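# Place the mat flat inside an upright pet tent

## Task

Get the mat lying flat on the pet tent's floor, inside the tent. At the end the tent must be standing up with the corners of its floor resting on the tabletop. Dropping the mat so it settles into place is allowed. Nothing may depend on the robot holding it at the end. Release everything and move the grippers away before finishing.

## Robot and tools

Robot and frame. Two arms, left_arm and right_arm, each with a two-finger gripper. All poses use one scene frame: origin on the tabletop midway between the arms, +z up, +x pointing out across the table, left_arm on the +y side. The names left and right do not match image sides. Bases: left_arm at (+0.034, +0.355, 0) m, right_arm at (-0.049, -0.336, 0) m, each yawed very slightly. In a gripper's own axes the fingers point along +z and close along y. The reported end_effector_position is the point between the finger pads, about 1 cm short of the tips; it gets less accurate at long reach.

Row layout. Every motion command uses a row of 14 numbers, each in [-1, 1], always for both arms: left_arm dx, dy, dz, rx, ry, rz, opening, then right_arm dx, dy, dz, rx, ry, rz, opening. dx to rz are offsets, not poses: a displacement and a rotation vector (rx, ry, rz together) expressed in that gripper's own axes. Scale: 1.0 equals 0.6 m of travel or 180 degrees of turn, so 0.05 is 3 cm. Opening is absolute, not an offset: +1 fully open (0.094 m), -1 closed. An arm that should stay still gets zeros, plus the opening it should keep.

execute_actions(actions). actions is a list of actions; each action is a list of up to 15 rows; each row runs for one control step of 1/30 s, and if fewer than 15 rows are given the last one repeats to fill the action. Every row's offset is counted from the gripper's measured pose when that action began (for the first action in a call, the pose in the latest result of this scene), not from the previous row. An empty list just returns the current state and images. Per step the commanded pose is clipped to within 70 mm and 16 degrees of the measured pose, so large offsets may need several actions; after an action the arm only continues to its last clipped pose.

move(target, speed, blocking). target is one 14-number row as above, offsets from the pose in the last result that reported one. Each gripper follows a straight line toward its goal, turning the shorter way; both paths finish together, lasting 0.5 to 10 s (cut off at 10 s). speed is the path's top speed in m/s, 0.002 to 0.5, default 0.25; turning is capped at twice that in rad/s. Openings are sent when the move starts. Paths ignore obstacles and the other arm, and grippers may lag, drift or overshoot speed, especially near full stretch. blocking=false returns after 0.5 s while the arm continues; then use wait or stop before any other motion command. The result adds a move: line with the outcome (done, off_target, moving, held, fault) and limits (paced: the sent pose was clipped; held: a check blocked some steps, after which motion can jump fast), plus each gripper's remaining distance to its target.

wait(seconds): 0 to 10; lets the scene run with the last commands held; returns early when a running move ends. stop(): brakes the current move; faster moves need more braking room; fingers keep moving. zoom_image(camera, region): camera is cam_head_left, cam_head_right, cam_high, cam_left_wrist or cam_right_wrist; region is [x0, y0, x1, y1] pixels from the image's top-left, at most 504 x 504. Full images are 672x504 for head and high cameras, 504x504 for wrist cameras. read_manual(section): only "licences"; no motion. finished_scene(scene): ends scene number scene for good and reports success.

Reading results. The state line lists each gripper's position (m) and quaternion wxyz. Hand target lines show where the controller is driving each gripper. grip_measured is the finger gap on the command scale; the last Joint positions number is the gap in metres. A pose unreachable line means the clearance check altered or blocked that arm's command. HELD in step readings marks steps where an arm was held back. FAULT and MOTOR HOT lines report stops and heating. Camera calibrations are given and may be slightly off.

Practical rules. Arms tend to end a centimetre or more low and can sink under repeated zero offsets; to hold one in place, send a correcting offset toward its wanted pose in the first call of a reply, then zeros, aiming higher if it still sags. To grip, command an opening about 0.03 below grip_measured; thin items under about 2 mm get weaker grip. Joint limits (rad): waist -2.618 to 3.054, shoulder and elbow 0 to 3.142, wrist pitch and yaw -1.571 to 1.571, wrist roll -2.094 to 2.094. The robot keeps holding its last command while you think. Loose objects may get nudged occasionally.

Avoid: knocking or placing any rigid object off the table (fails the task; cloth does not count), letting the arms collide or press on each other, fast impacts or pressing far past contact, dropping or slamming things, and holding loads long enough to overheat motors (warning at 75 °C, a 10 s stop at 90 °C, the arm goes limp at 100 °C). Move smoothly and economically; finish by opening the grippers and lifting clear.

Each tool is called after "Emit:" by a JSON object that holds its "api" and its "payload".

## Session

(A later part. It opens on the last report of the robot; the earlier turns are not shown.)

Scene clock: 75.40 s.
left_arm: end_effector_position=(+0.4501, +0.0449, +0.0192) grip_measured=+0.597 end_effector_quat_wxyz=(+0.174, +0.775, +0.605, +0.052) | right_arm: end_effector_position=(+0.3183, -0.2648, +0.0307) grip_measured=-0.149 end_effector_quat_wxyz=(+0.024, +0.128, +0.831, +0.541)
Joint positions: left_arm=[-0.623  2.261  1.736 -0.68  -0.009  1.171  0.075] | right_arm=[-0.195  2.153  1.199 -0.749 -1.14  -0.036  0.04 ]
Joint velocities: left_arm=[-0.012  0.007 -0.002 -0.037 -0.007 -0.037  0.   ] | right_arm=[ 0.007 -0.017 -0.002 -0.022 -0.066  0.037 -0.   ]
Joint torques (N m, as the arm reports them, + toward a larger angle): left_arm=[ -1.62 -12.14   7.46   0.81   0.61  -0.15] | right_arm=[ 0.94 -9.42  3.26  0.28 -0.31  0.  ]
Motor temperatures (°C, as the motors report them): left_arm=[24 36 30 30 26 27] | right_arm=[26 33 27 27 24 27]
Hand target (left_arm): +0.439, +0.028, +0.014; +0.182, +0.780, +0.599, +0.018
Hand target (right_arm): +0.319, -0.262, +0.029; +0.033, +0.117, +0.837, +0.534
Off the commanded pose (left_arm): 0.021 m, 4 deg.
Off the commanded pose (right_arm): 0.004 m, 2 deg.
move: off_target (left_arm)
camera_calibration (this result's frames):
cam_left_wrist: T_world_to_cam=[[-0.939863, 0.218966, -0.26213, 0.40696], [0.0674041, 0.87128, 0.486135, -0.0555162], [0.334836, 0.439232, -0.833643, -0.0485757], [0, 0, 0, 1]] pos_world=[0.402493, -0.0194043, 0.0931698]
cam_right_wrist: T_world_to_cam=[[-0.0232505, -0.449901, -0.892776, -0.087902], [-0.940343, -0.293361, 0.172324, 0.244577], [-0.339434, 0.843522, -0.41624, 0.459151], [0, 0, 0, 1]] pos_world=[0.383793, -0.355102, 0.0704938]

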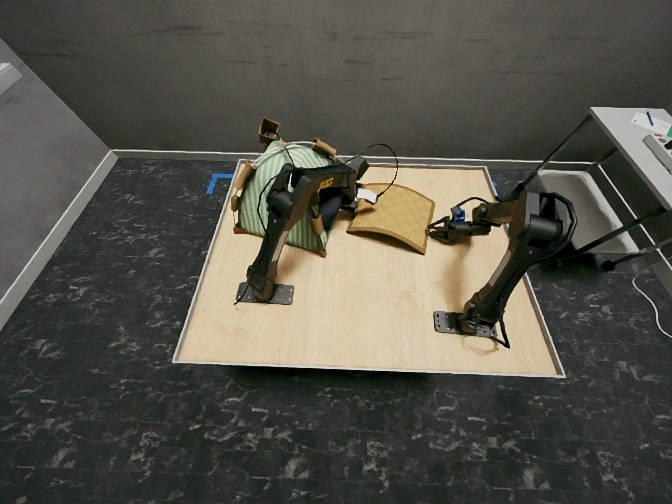

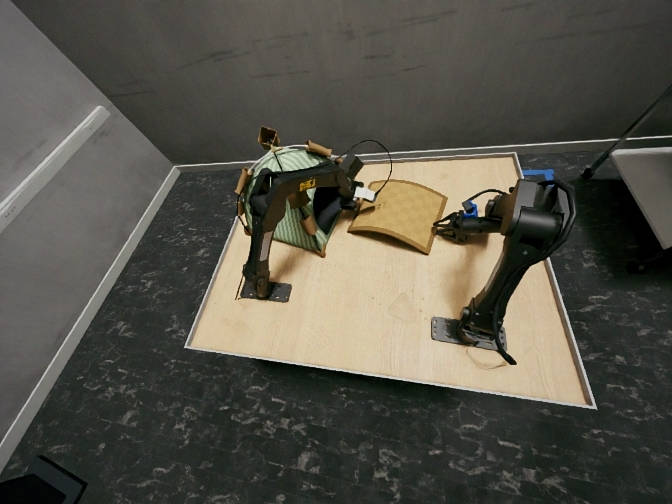

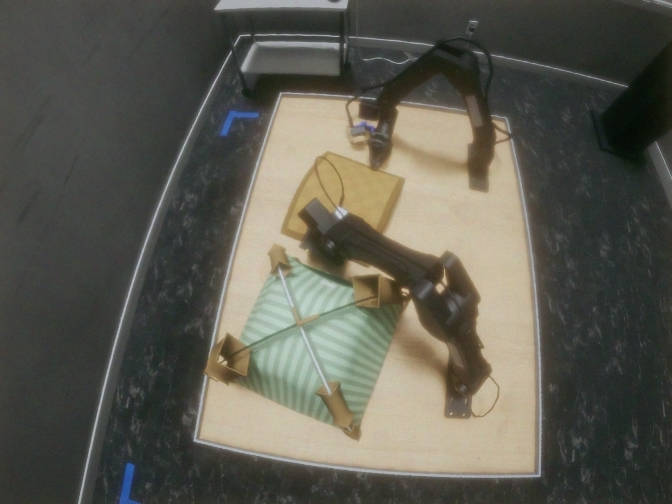

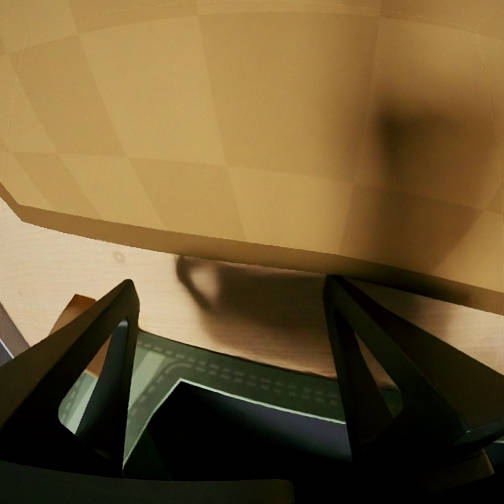

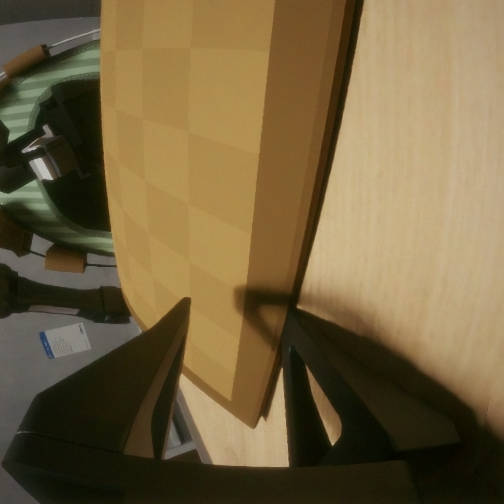

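Emit:
{"api": "move", "payload": {"target": [0,0,0.01,0,0,0,0.6,0,0.01,0.03,-0.08,0,0,-1], "speed": 0.03}}

Scene clock: 80.03 s.
left_arm: end_effector_position=(+0.4507, +0.0453, +0.0200) grip_measured=+0.597 end_effector_quat_wxyz=(+0.175, +0.775, +0.606, +0.053) | right_arm: end_effector_position=(+0.3293, -0.2522, +0.0452) grip_measured=-0.990 end_effector_quat_wxyz=(+0.060, +0.114, +0.754, +0.645)
Joint positions: left_arm=[-0.623  2.26   1.736 -0.68  -0.012  1.172  0.075] | right_arm=[-0.192  2.223  1.164 -0.587 -1.408 -0.02   0.   ]
Joint velocities: left_arm=[-0.002 -0.002 -0.017 -0.022  0.007 -0.066 -0.001] | right_arm=[-0.012 -0.007 -0.007  0.081  0.022  0.022 -0.   ]
Joint torques (N m, as the arm reports them, + toward a larger angle): left_arm=[ -0.08 -11.87   7.65   0.85   0.    -0.02] | right_arm=[ 0.88 -6.69  2.43  0.17 -0.33  0.12]
Motor temperatures (°C, as the motors report them): left_arm=[24 36 30 30 26 27] | right_arm=[26 33 27 27 24 27]
Hand target (left_arm): +0.452, +0.044, +0.014; +0.174, +0.775, +0.605, +0.052
Hand target (right_arm): +0.321, -0.246, +0.029; +0.040, +0.124, +0.757, +0.641
Off the commanded pose (left_arm): 0.007 m, 0 deg.
Off the commanded pose (right_arm): 0.019 m, 3 deg.
move: off_target (right_arm)
camera_calibration (this result's frames):
cam_left_wrist: T_world_to_cam=[[-0.939233, 0.218242, -0.264974, 0.407474], [0.0648148, 0.87075, 0.487435, -0.0551756], [0.337105, 0.440641, -0.831983, -0.0494388], [0, 0, 0, 1]] pos_world=[0.402956, -0.019099, 0.0937326]
cam_right_wrist: T_world_to_cam=[[0.0670885, -0.218335, -0.973565, -0.0367441], [-0.957997, -0.286773, -0.00170287, 0.271492], [-0.278821, 0.932787, -0.228404, 0.45237], [0, 0, 0, 1]] pos_world=[0.388683, -0.35213, 0.0680125]

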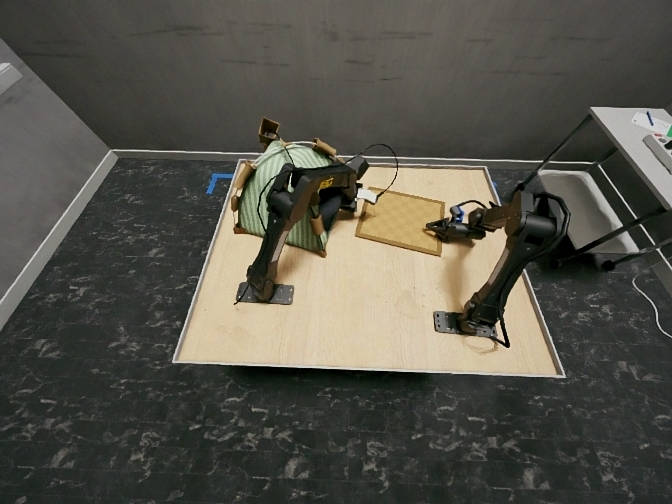

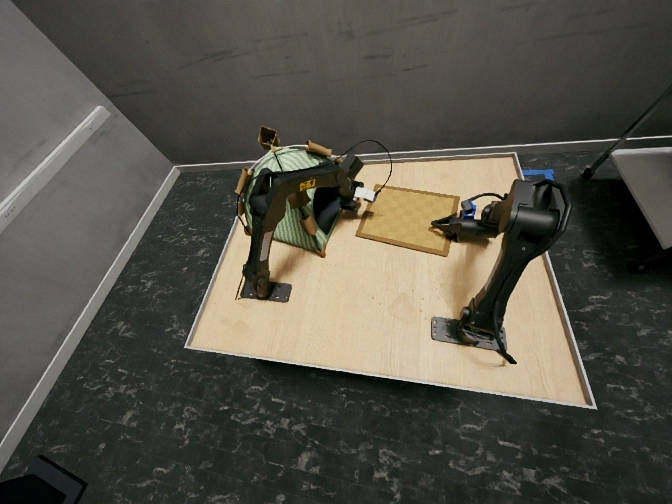

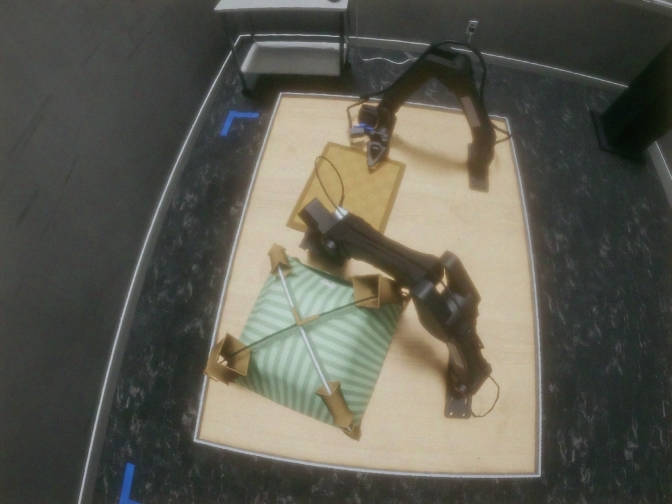

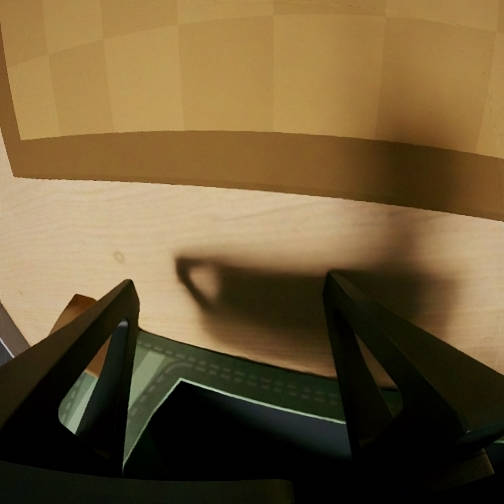

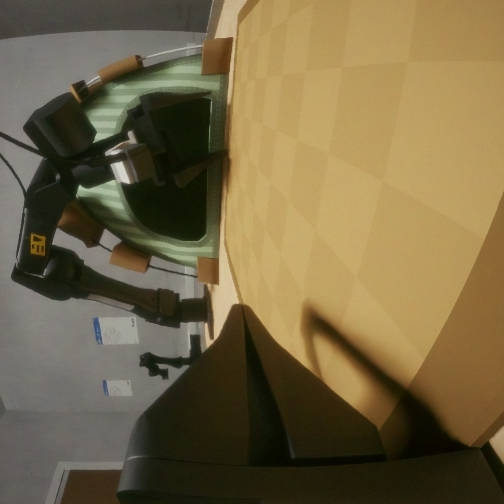

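Emit:
{"api": "move", "payload": {"target": [0,0,-0.12,0,0,-0.57,0.6,0,0.05,-0.22,0,0,0,0]}}

Scene clock: 84.30 s.
left_arm: end_effector_position=(+0.4296, +0.0629, +0.0707) grip_measured=+0.597 end_effector_quat_wxyz=(+0.143, +0.015, +0.985, -0.092) | right_arm: end_effector_position=(+0.2964, -0.3700, +0.0798) grip_measured=-0.002 end_effector_quat_wxyz=(+0.075, +0.157, +0.773, +0.610)
Joint positions: left_arm=[-0.623  2.127  1.736 -0.839 -0.019 -0.611  0.075] | right_arm=[-0.537  2.302  1.452 -1.547 -1.202 -0.781  0.047]
Joint velocities: left_arm=[ 0.022 -0.012 -0.007  0.022 -0.022  0.037  0.   ] | right_arm=[ 0.012 -0.002 -0.012 -0.007 -0.066 -0.066 -0.   ]
Joint torques (N m, as the arm reports them, + toward a larger angle): left_arm=[ -0.09 -14.22   8.52   0.64   0.03  -0.11] | right_arm=[ -0.42 -11.51   5.71  -1.18  -0.38  -0.01]
Motor temperatures (°C, as the motors report them): left_arm=[24 37 30 30 26 27] | right_arm=[26 33 27 27 24 27]
Hand target (left_arm): +0.430, +0.061, +0.087; +0.151, +0.012, +0.983, -0.103
Hand target (right_arm): +0.301, -0.375, +0.094; +0.094, +0.149, +0.777, +0.604
Off the commanded pose (left_arm): 0.017 m, 2 deg.
Off the commanded pose (right_arm): 0.017 m, 7 deg.
joint sent to its limit (right arm) — the command would take joint 4 (wrist pitch) past its lower limit, so that joint was sent only as far as its limit.
move: off_target (left_arm, right_arm)
camera_calibration (this result's frames):
cam_left_wrist: T_world_to_cam=[[-0.0743298, -0.966154, 0.247026, 0.0639243], [-0.923566, 0.160133, 0.348402, 0.385368], [-0.376167, -0.202248, -0.904209, 0.344075], [0, 0, 0, 1]] pos_world=[0.490093, 0.0696391, 0.161061]
cam_right_wrist: T_world_to_cam=[[0.00218426, -0.29439, -0.955683, -0.0369037], [-0.977504, -0.20219, 0.0600487, 0.238429], [-0.210907, 0.934052, -0.288209, 0.546092], [0, 0, 0, 1]] pos_world=[0.34832, -0.472734, 0.107803]

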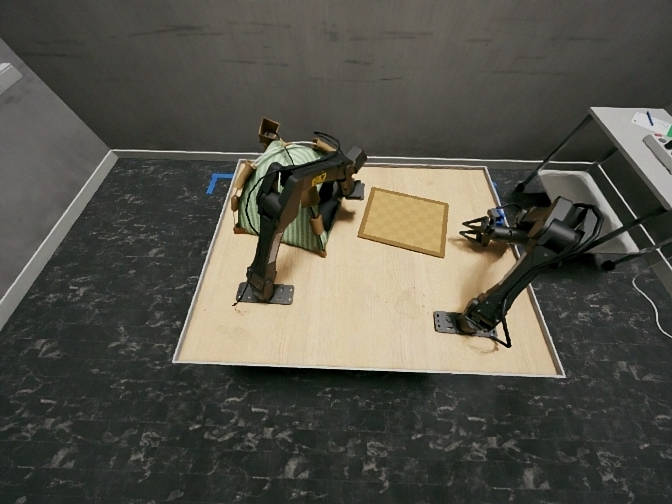

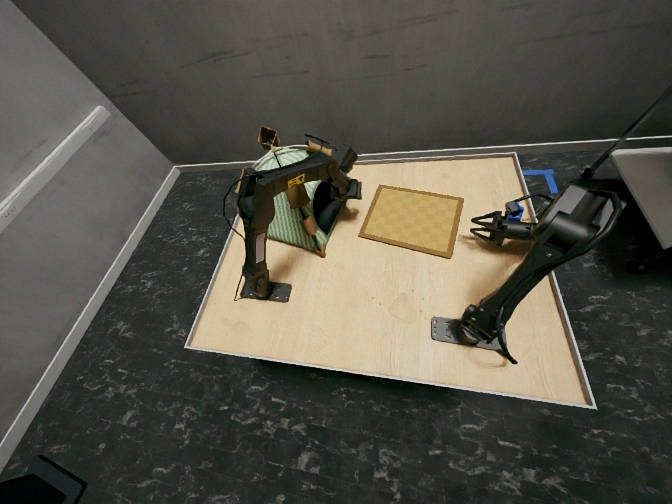

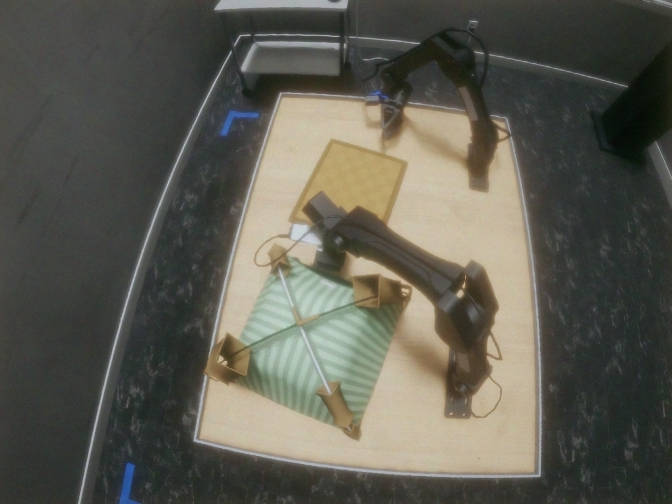

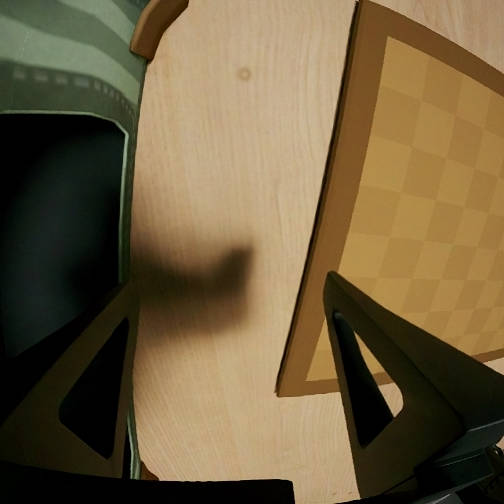

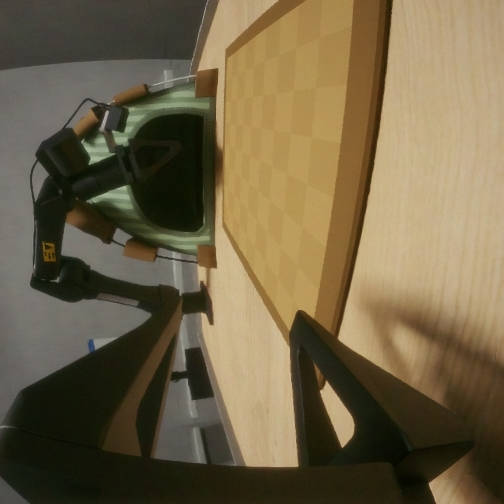

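Emit:
{"api": "move", "payload": {"target": [0.37,-0.367,-0.027,0,0,0,-1,0,0,0,0,0,0,0]}}

Emit:
{"api": "move", "payload": {"target": [0.023,0.015,0.075,0,0,0,-1,0,0,0,0,0,0,0], "speed": 0.06}}

Emit:
{"api": "move", "payload": {"target": [-0.51,0.03,0.15,0,0,0,-1,0,0,0,0,0,0,0], "speed": 0.07}}

Scene clock: 86.47 s.
left_arm: end_effector_position=(+0.1927, -0.1491, +0.0624) grip_measured=-0.986 end_effector_quat_wxyz=(+0.139, +0.024, +0.985, -0.098) | right_arm: end_effector_position=(+0.2955, -0.3699, +0.0791) grip_measured=-0.002 end_effector_quat_wxyz=(+0.073, +0.156, +0.775, +0.608)
Joint positions: left_arm=[-1.318  2.38   2.129 -1.056 -0.217 -1.263  0.001] | right_arm=[-0.537  2.302  1.452 -1.547 -1.195 -0.781  0.047]
Joint velocities: left_arm=[ 0.002  0.007  0.007  0.037  0.037  0.051 -0.001] | right_arm=[-0.002  0.012 -0.012 -0.051  0.037 -0.081  0.   ]
Joint torques (N m, as the arm reports them, + toward a larger angle): left_arm=[  0.64 -12.5    9.94   0.46  -0.39  -0.1 ] | right_arm=[ 0.03 -9.06  4.01 -1.04 -0.39 -0.01]
Motor temperatures (°C, as the motors report them): left_arm=[24 37 31 30 26 27] | right_arm=[26 33 27 28 24 27]
Hand target (left_arm): +0.201, -0.148, +0.062; +0.149, +0.016, +0.985, -0.091
Hand target (right_arm): +0.296, -0.370, +0.080; +0.075, +0.158, +0.773, +0.610
Off the commanded pose (left_arm): 0.007 m, 1 deg.
Off the commanded pose (right_arm): 0.001 m, 0 deg.
move: done
camera_calibration (this result's frames):
cam_left_wrist: T_world_to_cam=[[-0.0919728, -0.962234, 0.256216, -0.153001], [-0.917672, 0.18179, 0.353312, 0.205171], [-0.386547, -0.202627, -0.899736, 0.206237], [0, 0, 0, 1]] pos_world=[0.253928, -0.142732, 0.15227]
cam_right_wrist: T_world_to_cam=[[0.000802239, -0.297944, -0.954583, -0.0386029], [-0.976307, -0.206795, 0.0637241, 0.235228], [-0.216389, 0.931915, -0.29105, 0.546625], [0, 0, 0, 1]] pos_world=[0.347969, -0.472266, 0.107256]

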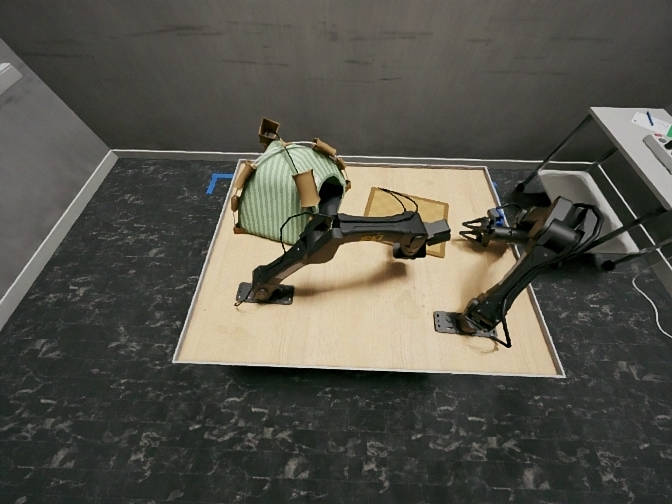

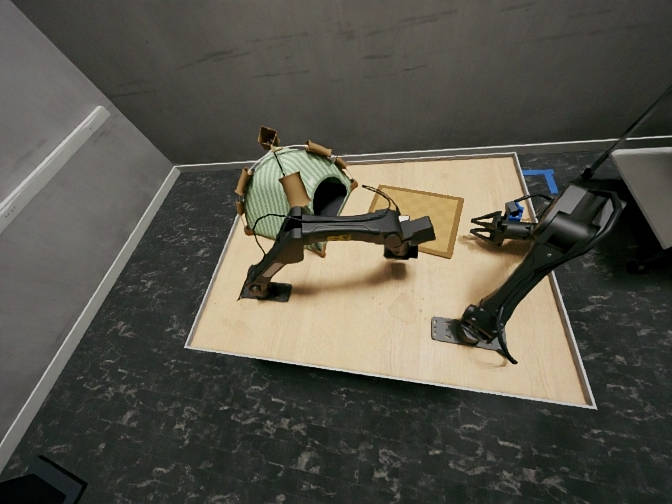

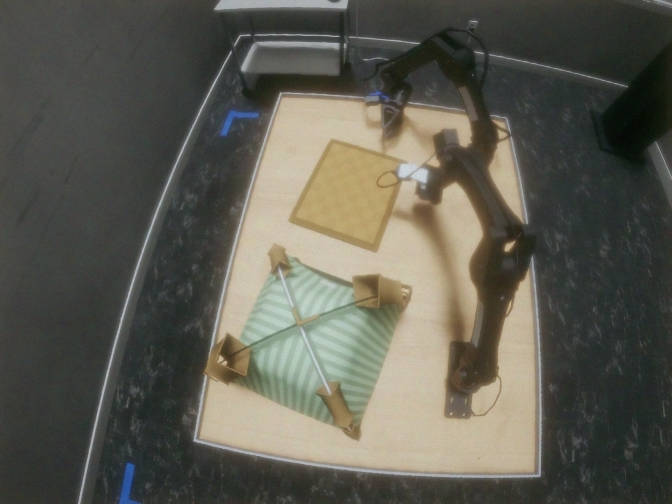

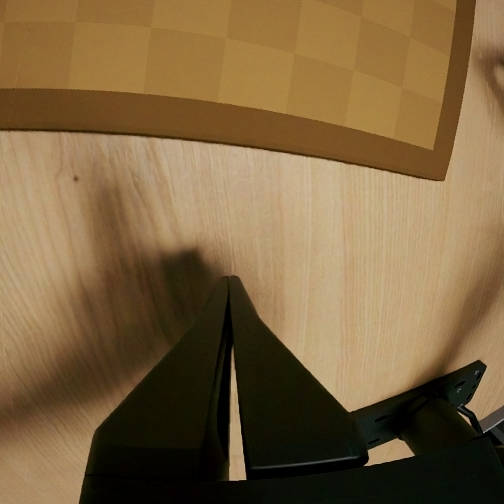

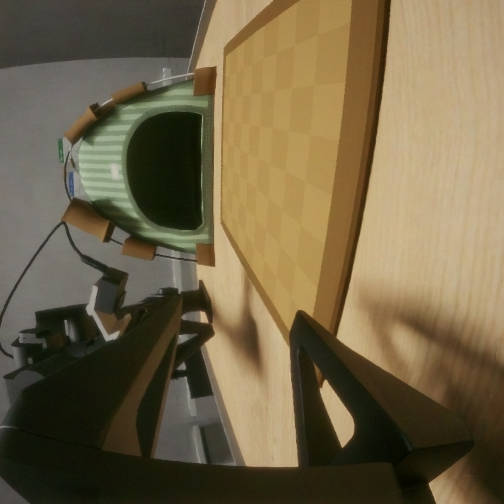

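Scene clock: 87.73 s.
left_arm: end_effector_position=(+0.1939, -0.1541, +0.0307) grip_measured=-0.986 end_effector_quat_wxyz=(+0.143, +0.022, +0.983, -0.114) | right_arm: end_effector_position=(+0.2945, -0.3698, +0.0783) grip_measured=-0.002 end_effector_quat_wxyz=(+0.070, +0.155, +0.776, +0.607)
Joint positions: left_arm=[-1.318  2.38   1.994 -0.887 -0.217 -1.263  0.001] | right_arm=[-0.537  2.302  1.452 -1.547 -1.188 -0.781  0.047]
Joint velocities: left_arm=[-0.002 -0.032 -0.012  0.066 -0.022 -0.022 -0.002] | right_arm=[ 0.002 -0.007 -0.022 -0.022 -0.037  0.051 -0.   ]
Joint torques (N m, as the arm reports them, + toward a larger angle): left_arm=[ -0.08 -12.47   5.82   0.7   -0.16  -0.05] | right_arm=[ 0.02 -9.05  4.02 -1.04 -0.39 -0.01]
Motor temperatures (°C, as the motors report them): left_arm=[24 37 30 30 26 27] | right_arm=[26 33 27 28 24 27]
Hand target (left_arm): +0.192, -0.149, +0.015; +0.139, +0.024, +0.985, -0.098
Hand target (right_arm): +0.295, -0.370, +0.079; +0.073, +0.156, +0.775, +0.608
Off the commanded pose (left_arm): 0.017 m, 2 deg.
Off the commanded pose (right_arm): 0.001 m, 0 deg.
move: off_target (left_arm)
camera_calibration (this result's frames):
cam_left_wrist: T_world_to_cam=[[-0.0940277, -0.953466, 0.286465, -0.148769], [-0.920299, 0.192998, 0.340297, 0.220989], [-0.379748, -0.231636, -0.89562, 0.17125], [0, 0, 0, 1]] pos_world=[0.25442, -0.144829, 0.12079]
cam_right_wrist: T_world_to_cam=[[-0.000195634, -0.30161, -0.953431, -0.0404615], [-0.97508, -0.211465, 0.0670953, 0.232022], [-0.221854, 0.929685, -0.294053, 0.547125], [0, 0, 0, 1]] pos_world=[0.347614, -0.471793, 0.106739]

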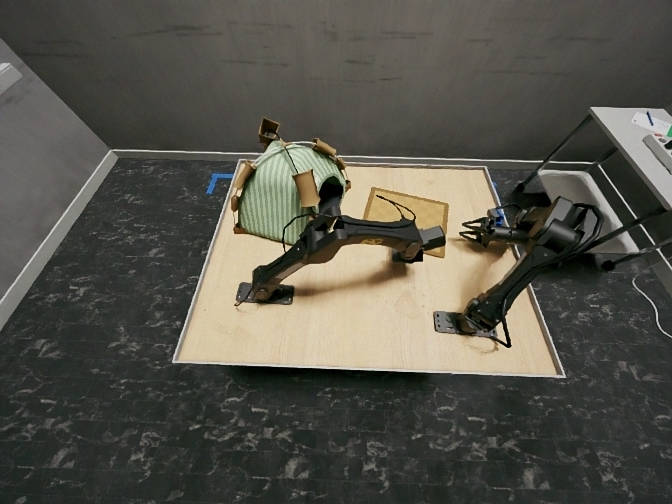

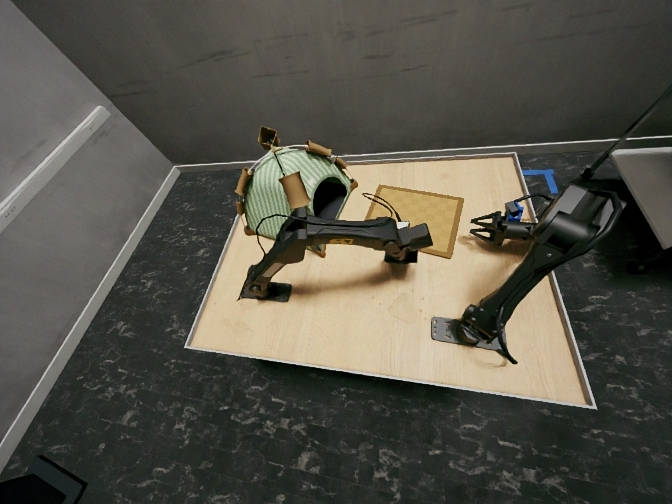

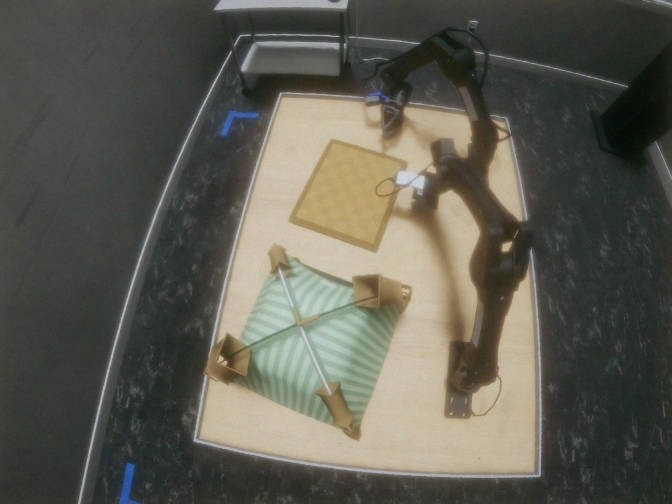

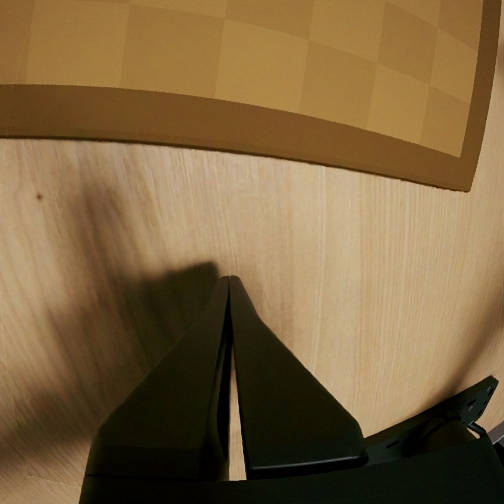

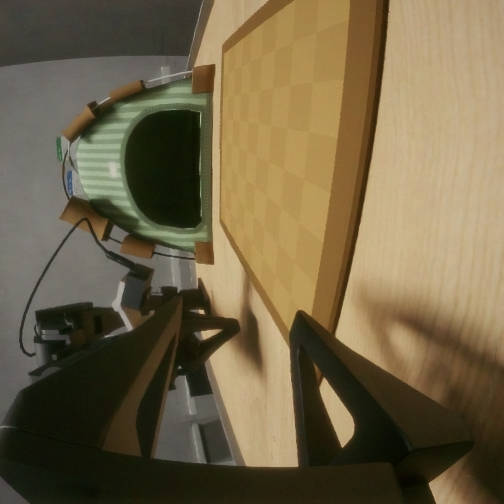

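Scene clock: 92.87 s.
left_arm: end_effector_position=(+0.5067, -0.1609, +0.0241) grip_measured=-0.986 end_effector_quat_wxyz=(+0.270, +0.018, +0.928, -0.255) | right_arm: end_effector_position=(+0.2935, -0.3697, +0.0775) grip_measured=-0.002 end_effector_quat_wxyz=(+0.068, +0.154, +0.778, +0.605)
Joint positions: left_arm=[-0.819  2.941  2.831 -0.703 -0.045 -0.785  0.001] | right_arm=[-0.537  2.302  1.452 -1.547 -1.181 -0.781  0.047]
Joint velocities: left_arm=[ 0.017  0.017 -0.007  0.007 -0.051 -0.037  0.   ] | right_arm=[ 0.027  0.002 -0.007 -0.051  0.022 -0.081  0.   ]
Joint torques (N m, as the arm reports them, + toward a larger angle): left_arm=[  0.74 -15.88  10.58   1.26   0.02   0.14] | right_arm=[ 0.03 -9.05  4.02 -1.05 -0.39 -0.01]
Motor temperatures (°C, as the motors report them): left_arm=[24 37 31 31 26 27] | right_arm=[26 33 27 28 24 27]
Hand target (left_arm): +0.511, -0.162, +0.027; +0.276, +0.022, +0.924, -0.262
Hand target (right_arm): +0.294, -0.370, +0.078; +0.070, +0.155, +0.776, +0.607
Off the commanded pose (left_arm): 0.009 m, 23 deg; orientation clipped at the last step of the last action.
Off the commanded pose (right_arm): 0.001 m, 0 deg.
elbow stopped short (left arm): the move would have taken joint 3 (elbow) straighter than the controller allows; a more bent joint 3 avoids this.
move: off_target (left_arm); limits=paced
camera_calibration (this result's frames):
cam_left_wrist: T_world_to_cam=[[-0.205304, -0.831019, 0.516969, -0.0533984], [-0.966892, 0.25402, 0.0243509, 0.553458], [-0.151557, -0.494855, -0.855657, 0.123598], [0, 0, 0, 1]] pos_world=[0.542904, -0.123801, 0.119886]
cam_right_wrist: T_world_to_cam=[[-0.00122557, -0.305481, -0.952197, -0.0424315], [-0.97375, -0.216373, 0.0706696, 0.228639], [-0.227618, 0.927288, -0.297197, 0.547626], [0, 0, 0, 1]] pos_world=[0.347235, -0.471298, 0.106192]

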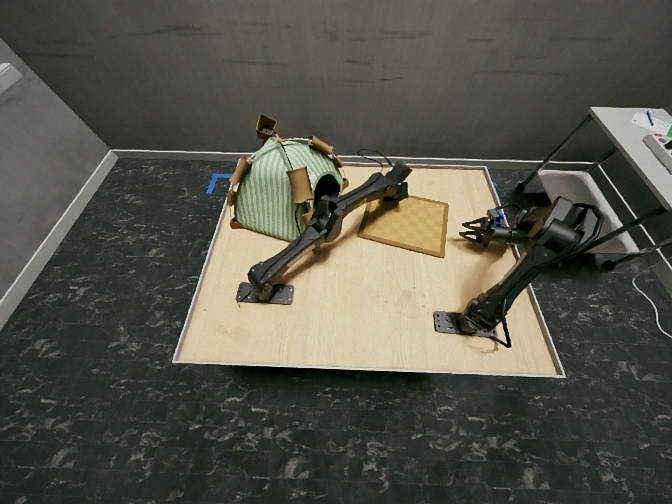

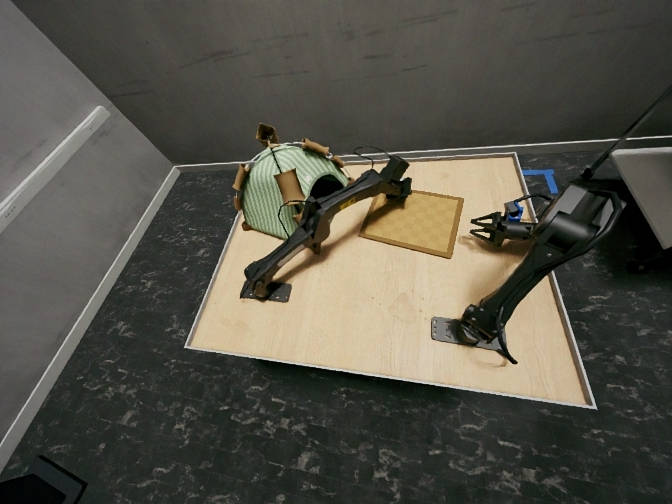

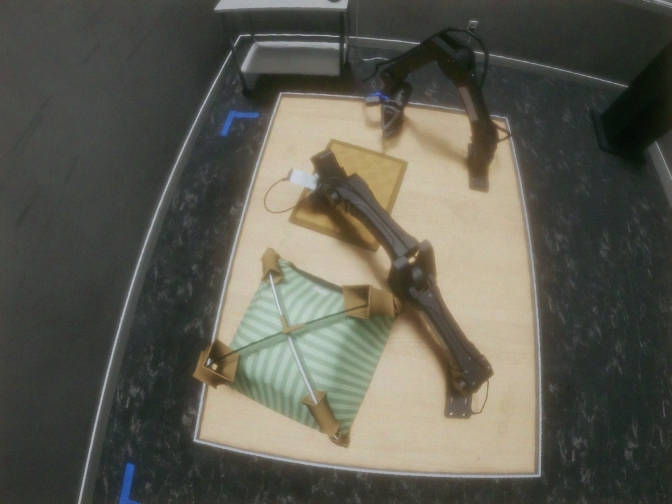

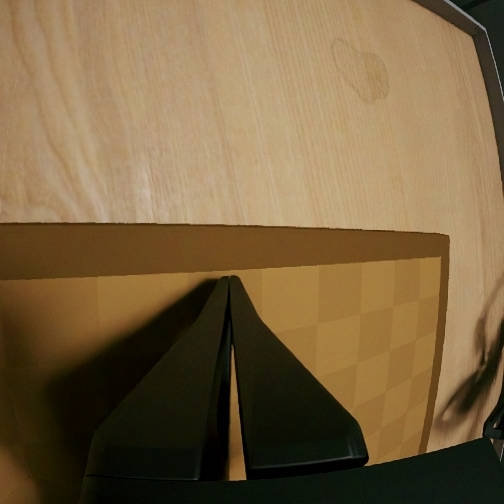

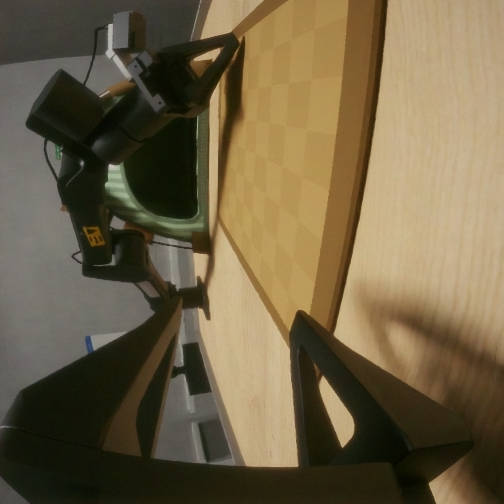

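Emit:
{"api": "move", "payload": {"target": [0.29,0.035,-0.69,0,0,0,-1,0,0.03,0,0.42,0,0,1]}}

Scene clock: 96.70 s.
left_arm: end_effector_position=(+0.1591, +0.0366, +0.2167) grip_measured=-0.986 end_effector_quat_wxyz=(+0.265, +0.023, +0.930, -0.253) | right_arm: end_effector_position=(+0.2950, -0.3637, +0.0919) grip_measured=+1.000 end_effector_quat_wxyz=(-0.044, +0.158, +0.986, +0.011)
Joint positions: left_arm=[-1.385  1.275  1.162 -0.809 -0.407 -1.22   0.001] | right_arm=[-0.034  1.942  1.602 -1.317 -0.028  0.219  0.094]
Joint velocities: left_arm=[-0.007  0.007 -0.017 -0.007 -0.022 -0.007 -0.001] | right_arm=[-0.007  0.022  0.007 -0.037  0.037 -0.022  0.   ]
Joint torques (N m, as the arm reports them, + toward a larger angle): left_arm=[-0.89 -6.09  8.29  0.94 -0.48 -0.07] | right_arm=[ 0.27 -7.68  8.14 -0.25  0.08  0.09]
Motor temperatures (°C, as the motors report them): left_arm=[24 37 31 31 26 27] | right_arm=[26 34 27 28 24 27]
Hand target (left_arm): +0.159, +0.042, +0.224; +0.274, +0.020, +0.927, -0.254
Hand target (right_arm): +0.299, -0.364, +0.096; -0.041, +0.161, +0.986, +0.008
Off the commanded pose (left_arm): 0.009 m, 1 deg.
Off the commanded pose (right_arm): 0.004 m, 1 deg.
move: done
camera_calibration (this result's frames):
cam_left_wrist: T_world_to_cam=[[-0.210098, -0.832241, 0.513064, -0.0585665], [-0.964047, 0.263681, 0.032944, 0.159892], [-0.162703, -0.487696, -0.857718, 0.335493], [0, 0, 0, 1]] pos_world=[0.196424, 0.0727166, 0.312539]
cam_right_wrist: T_world_to_cam=[[-0.140658, -0.989986, 0.0119992, -0.323311], [-0.807979, 0.121786, 0.576487, 0.257922], [-0.572175, 0.0713923, -0.817018, 0.384777], [0, 0, 0, 1]] pos_world=[0.383079, -0.378954, 0.16956]

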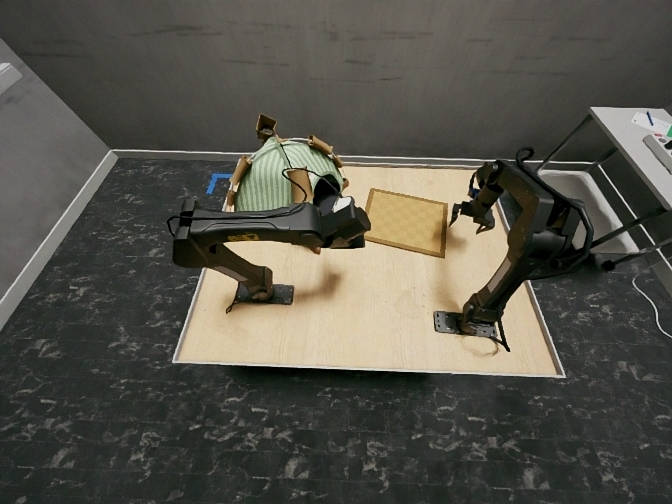

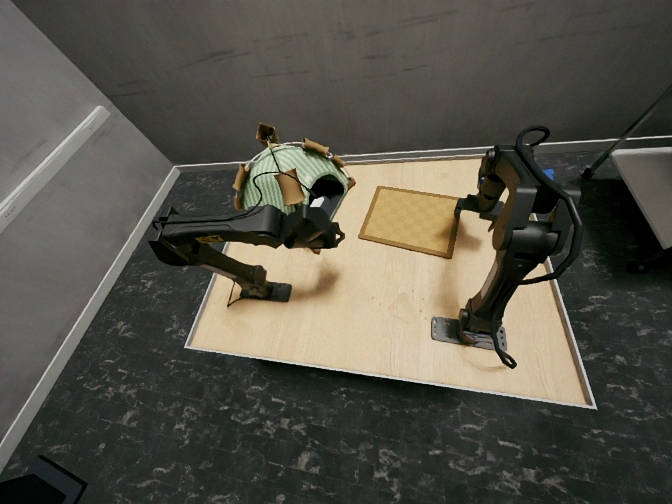

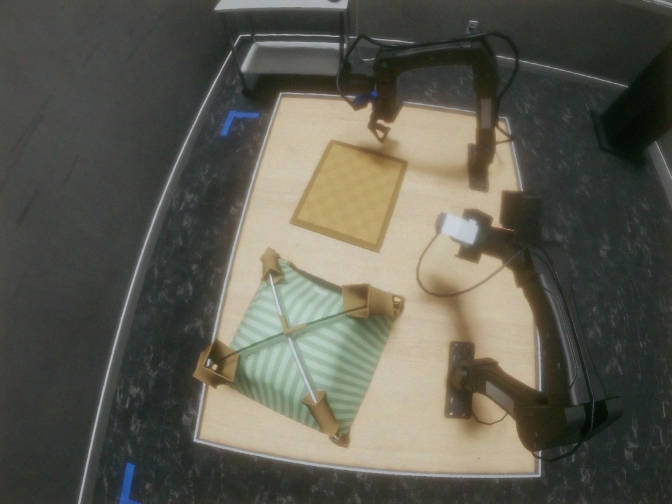

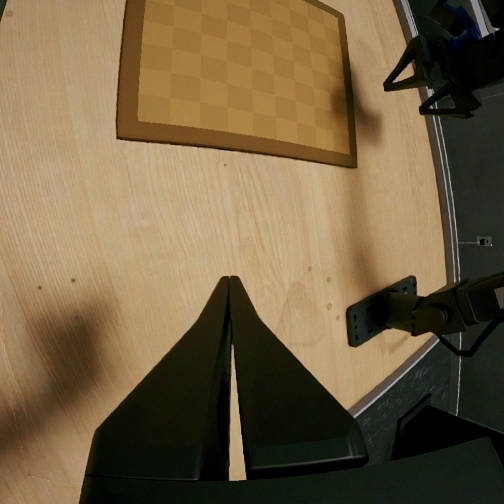

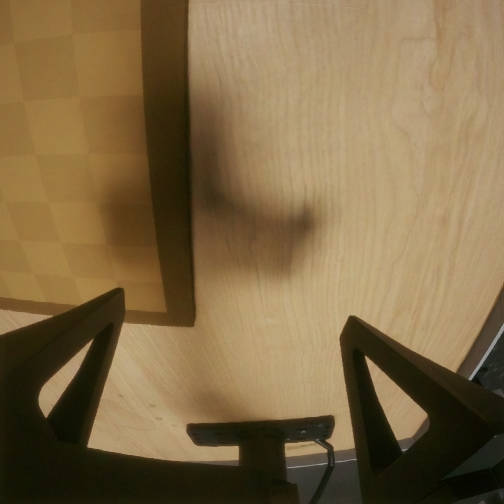

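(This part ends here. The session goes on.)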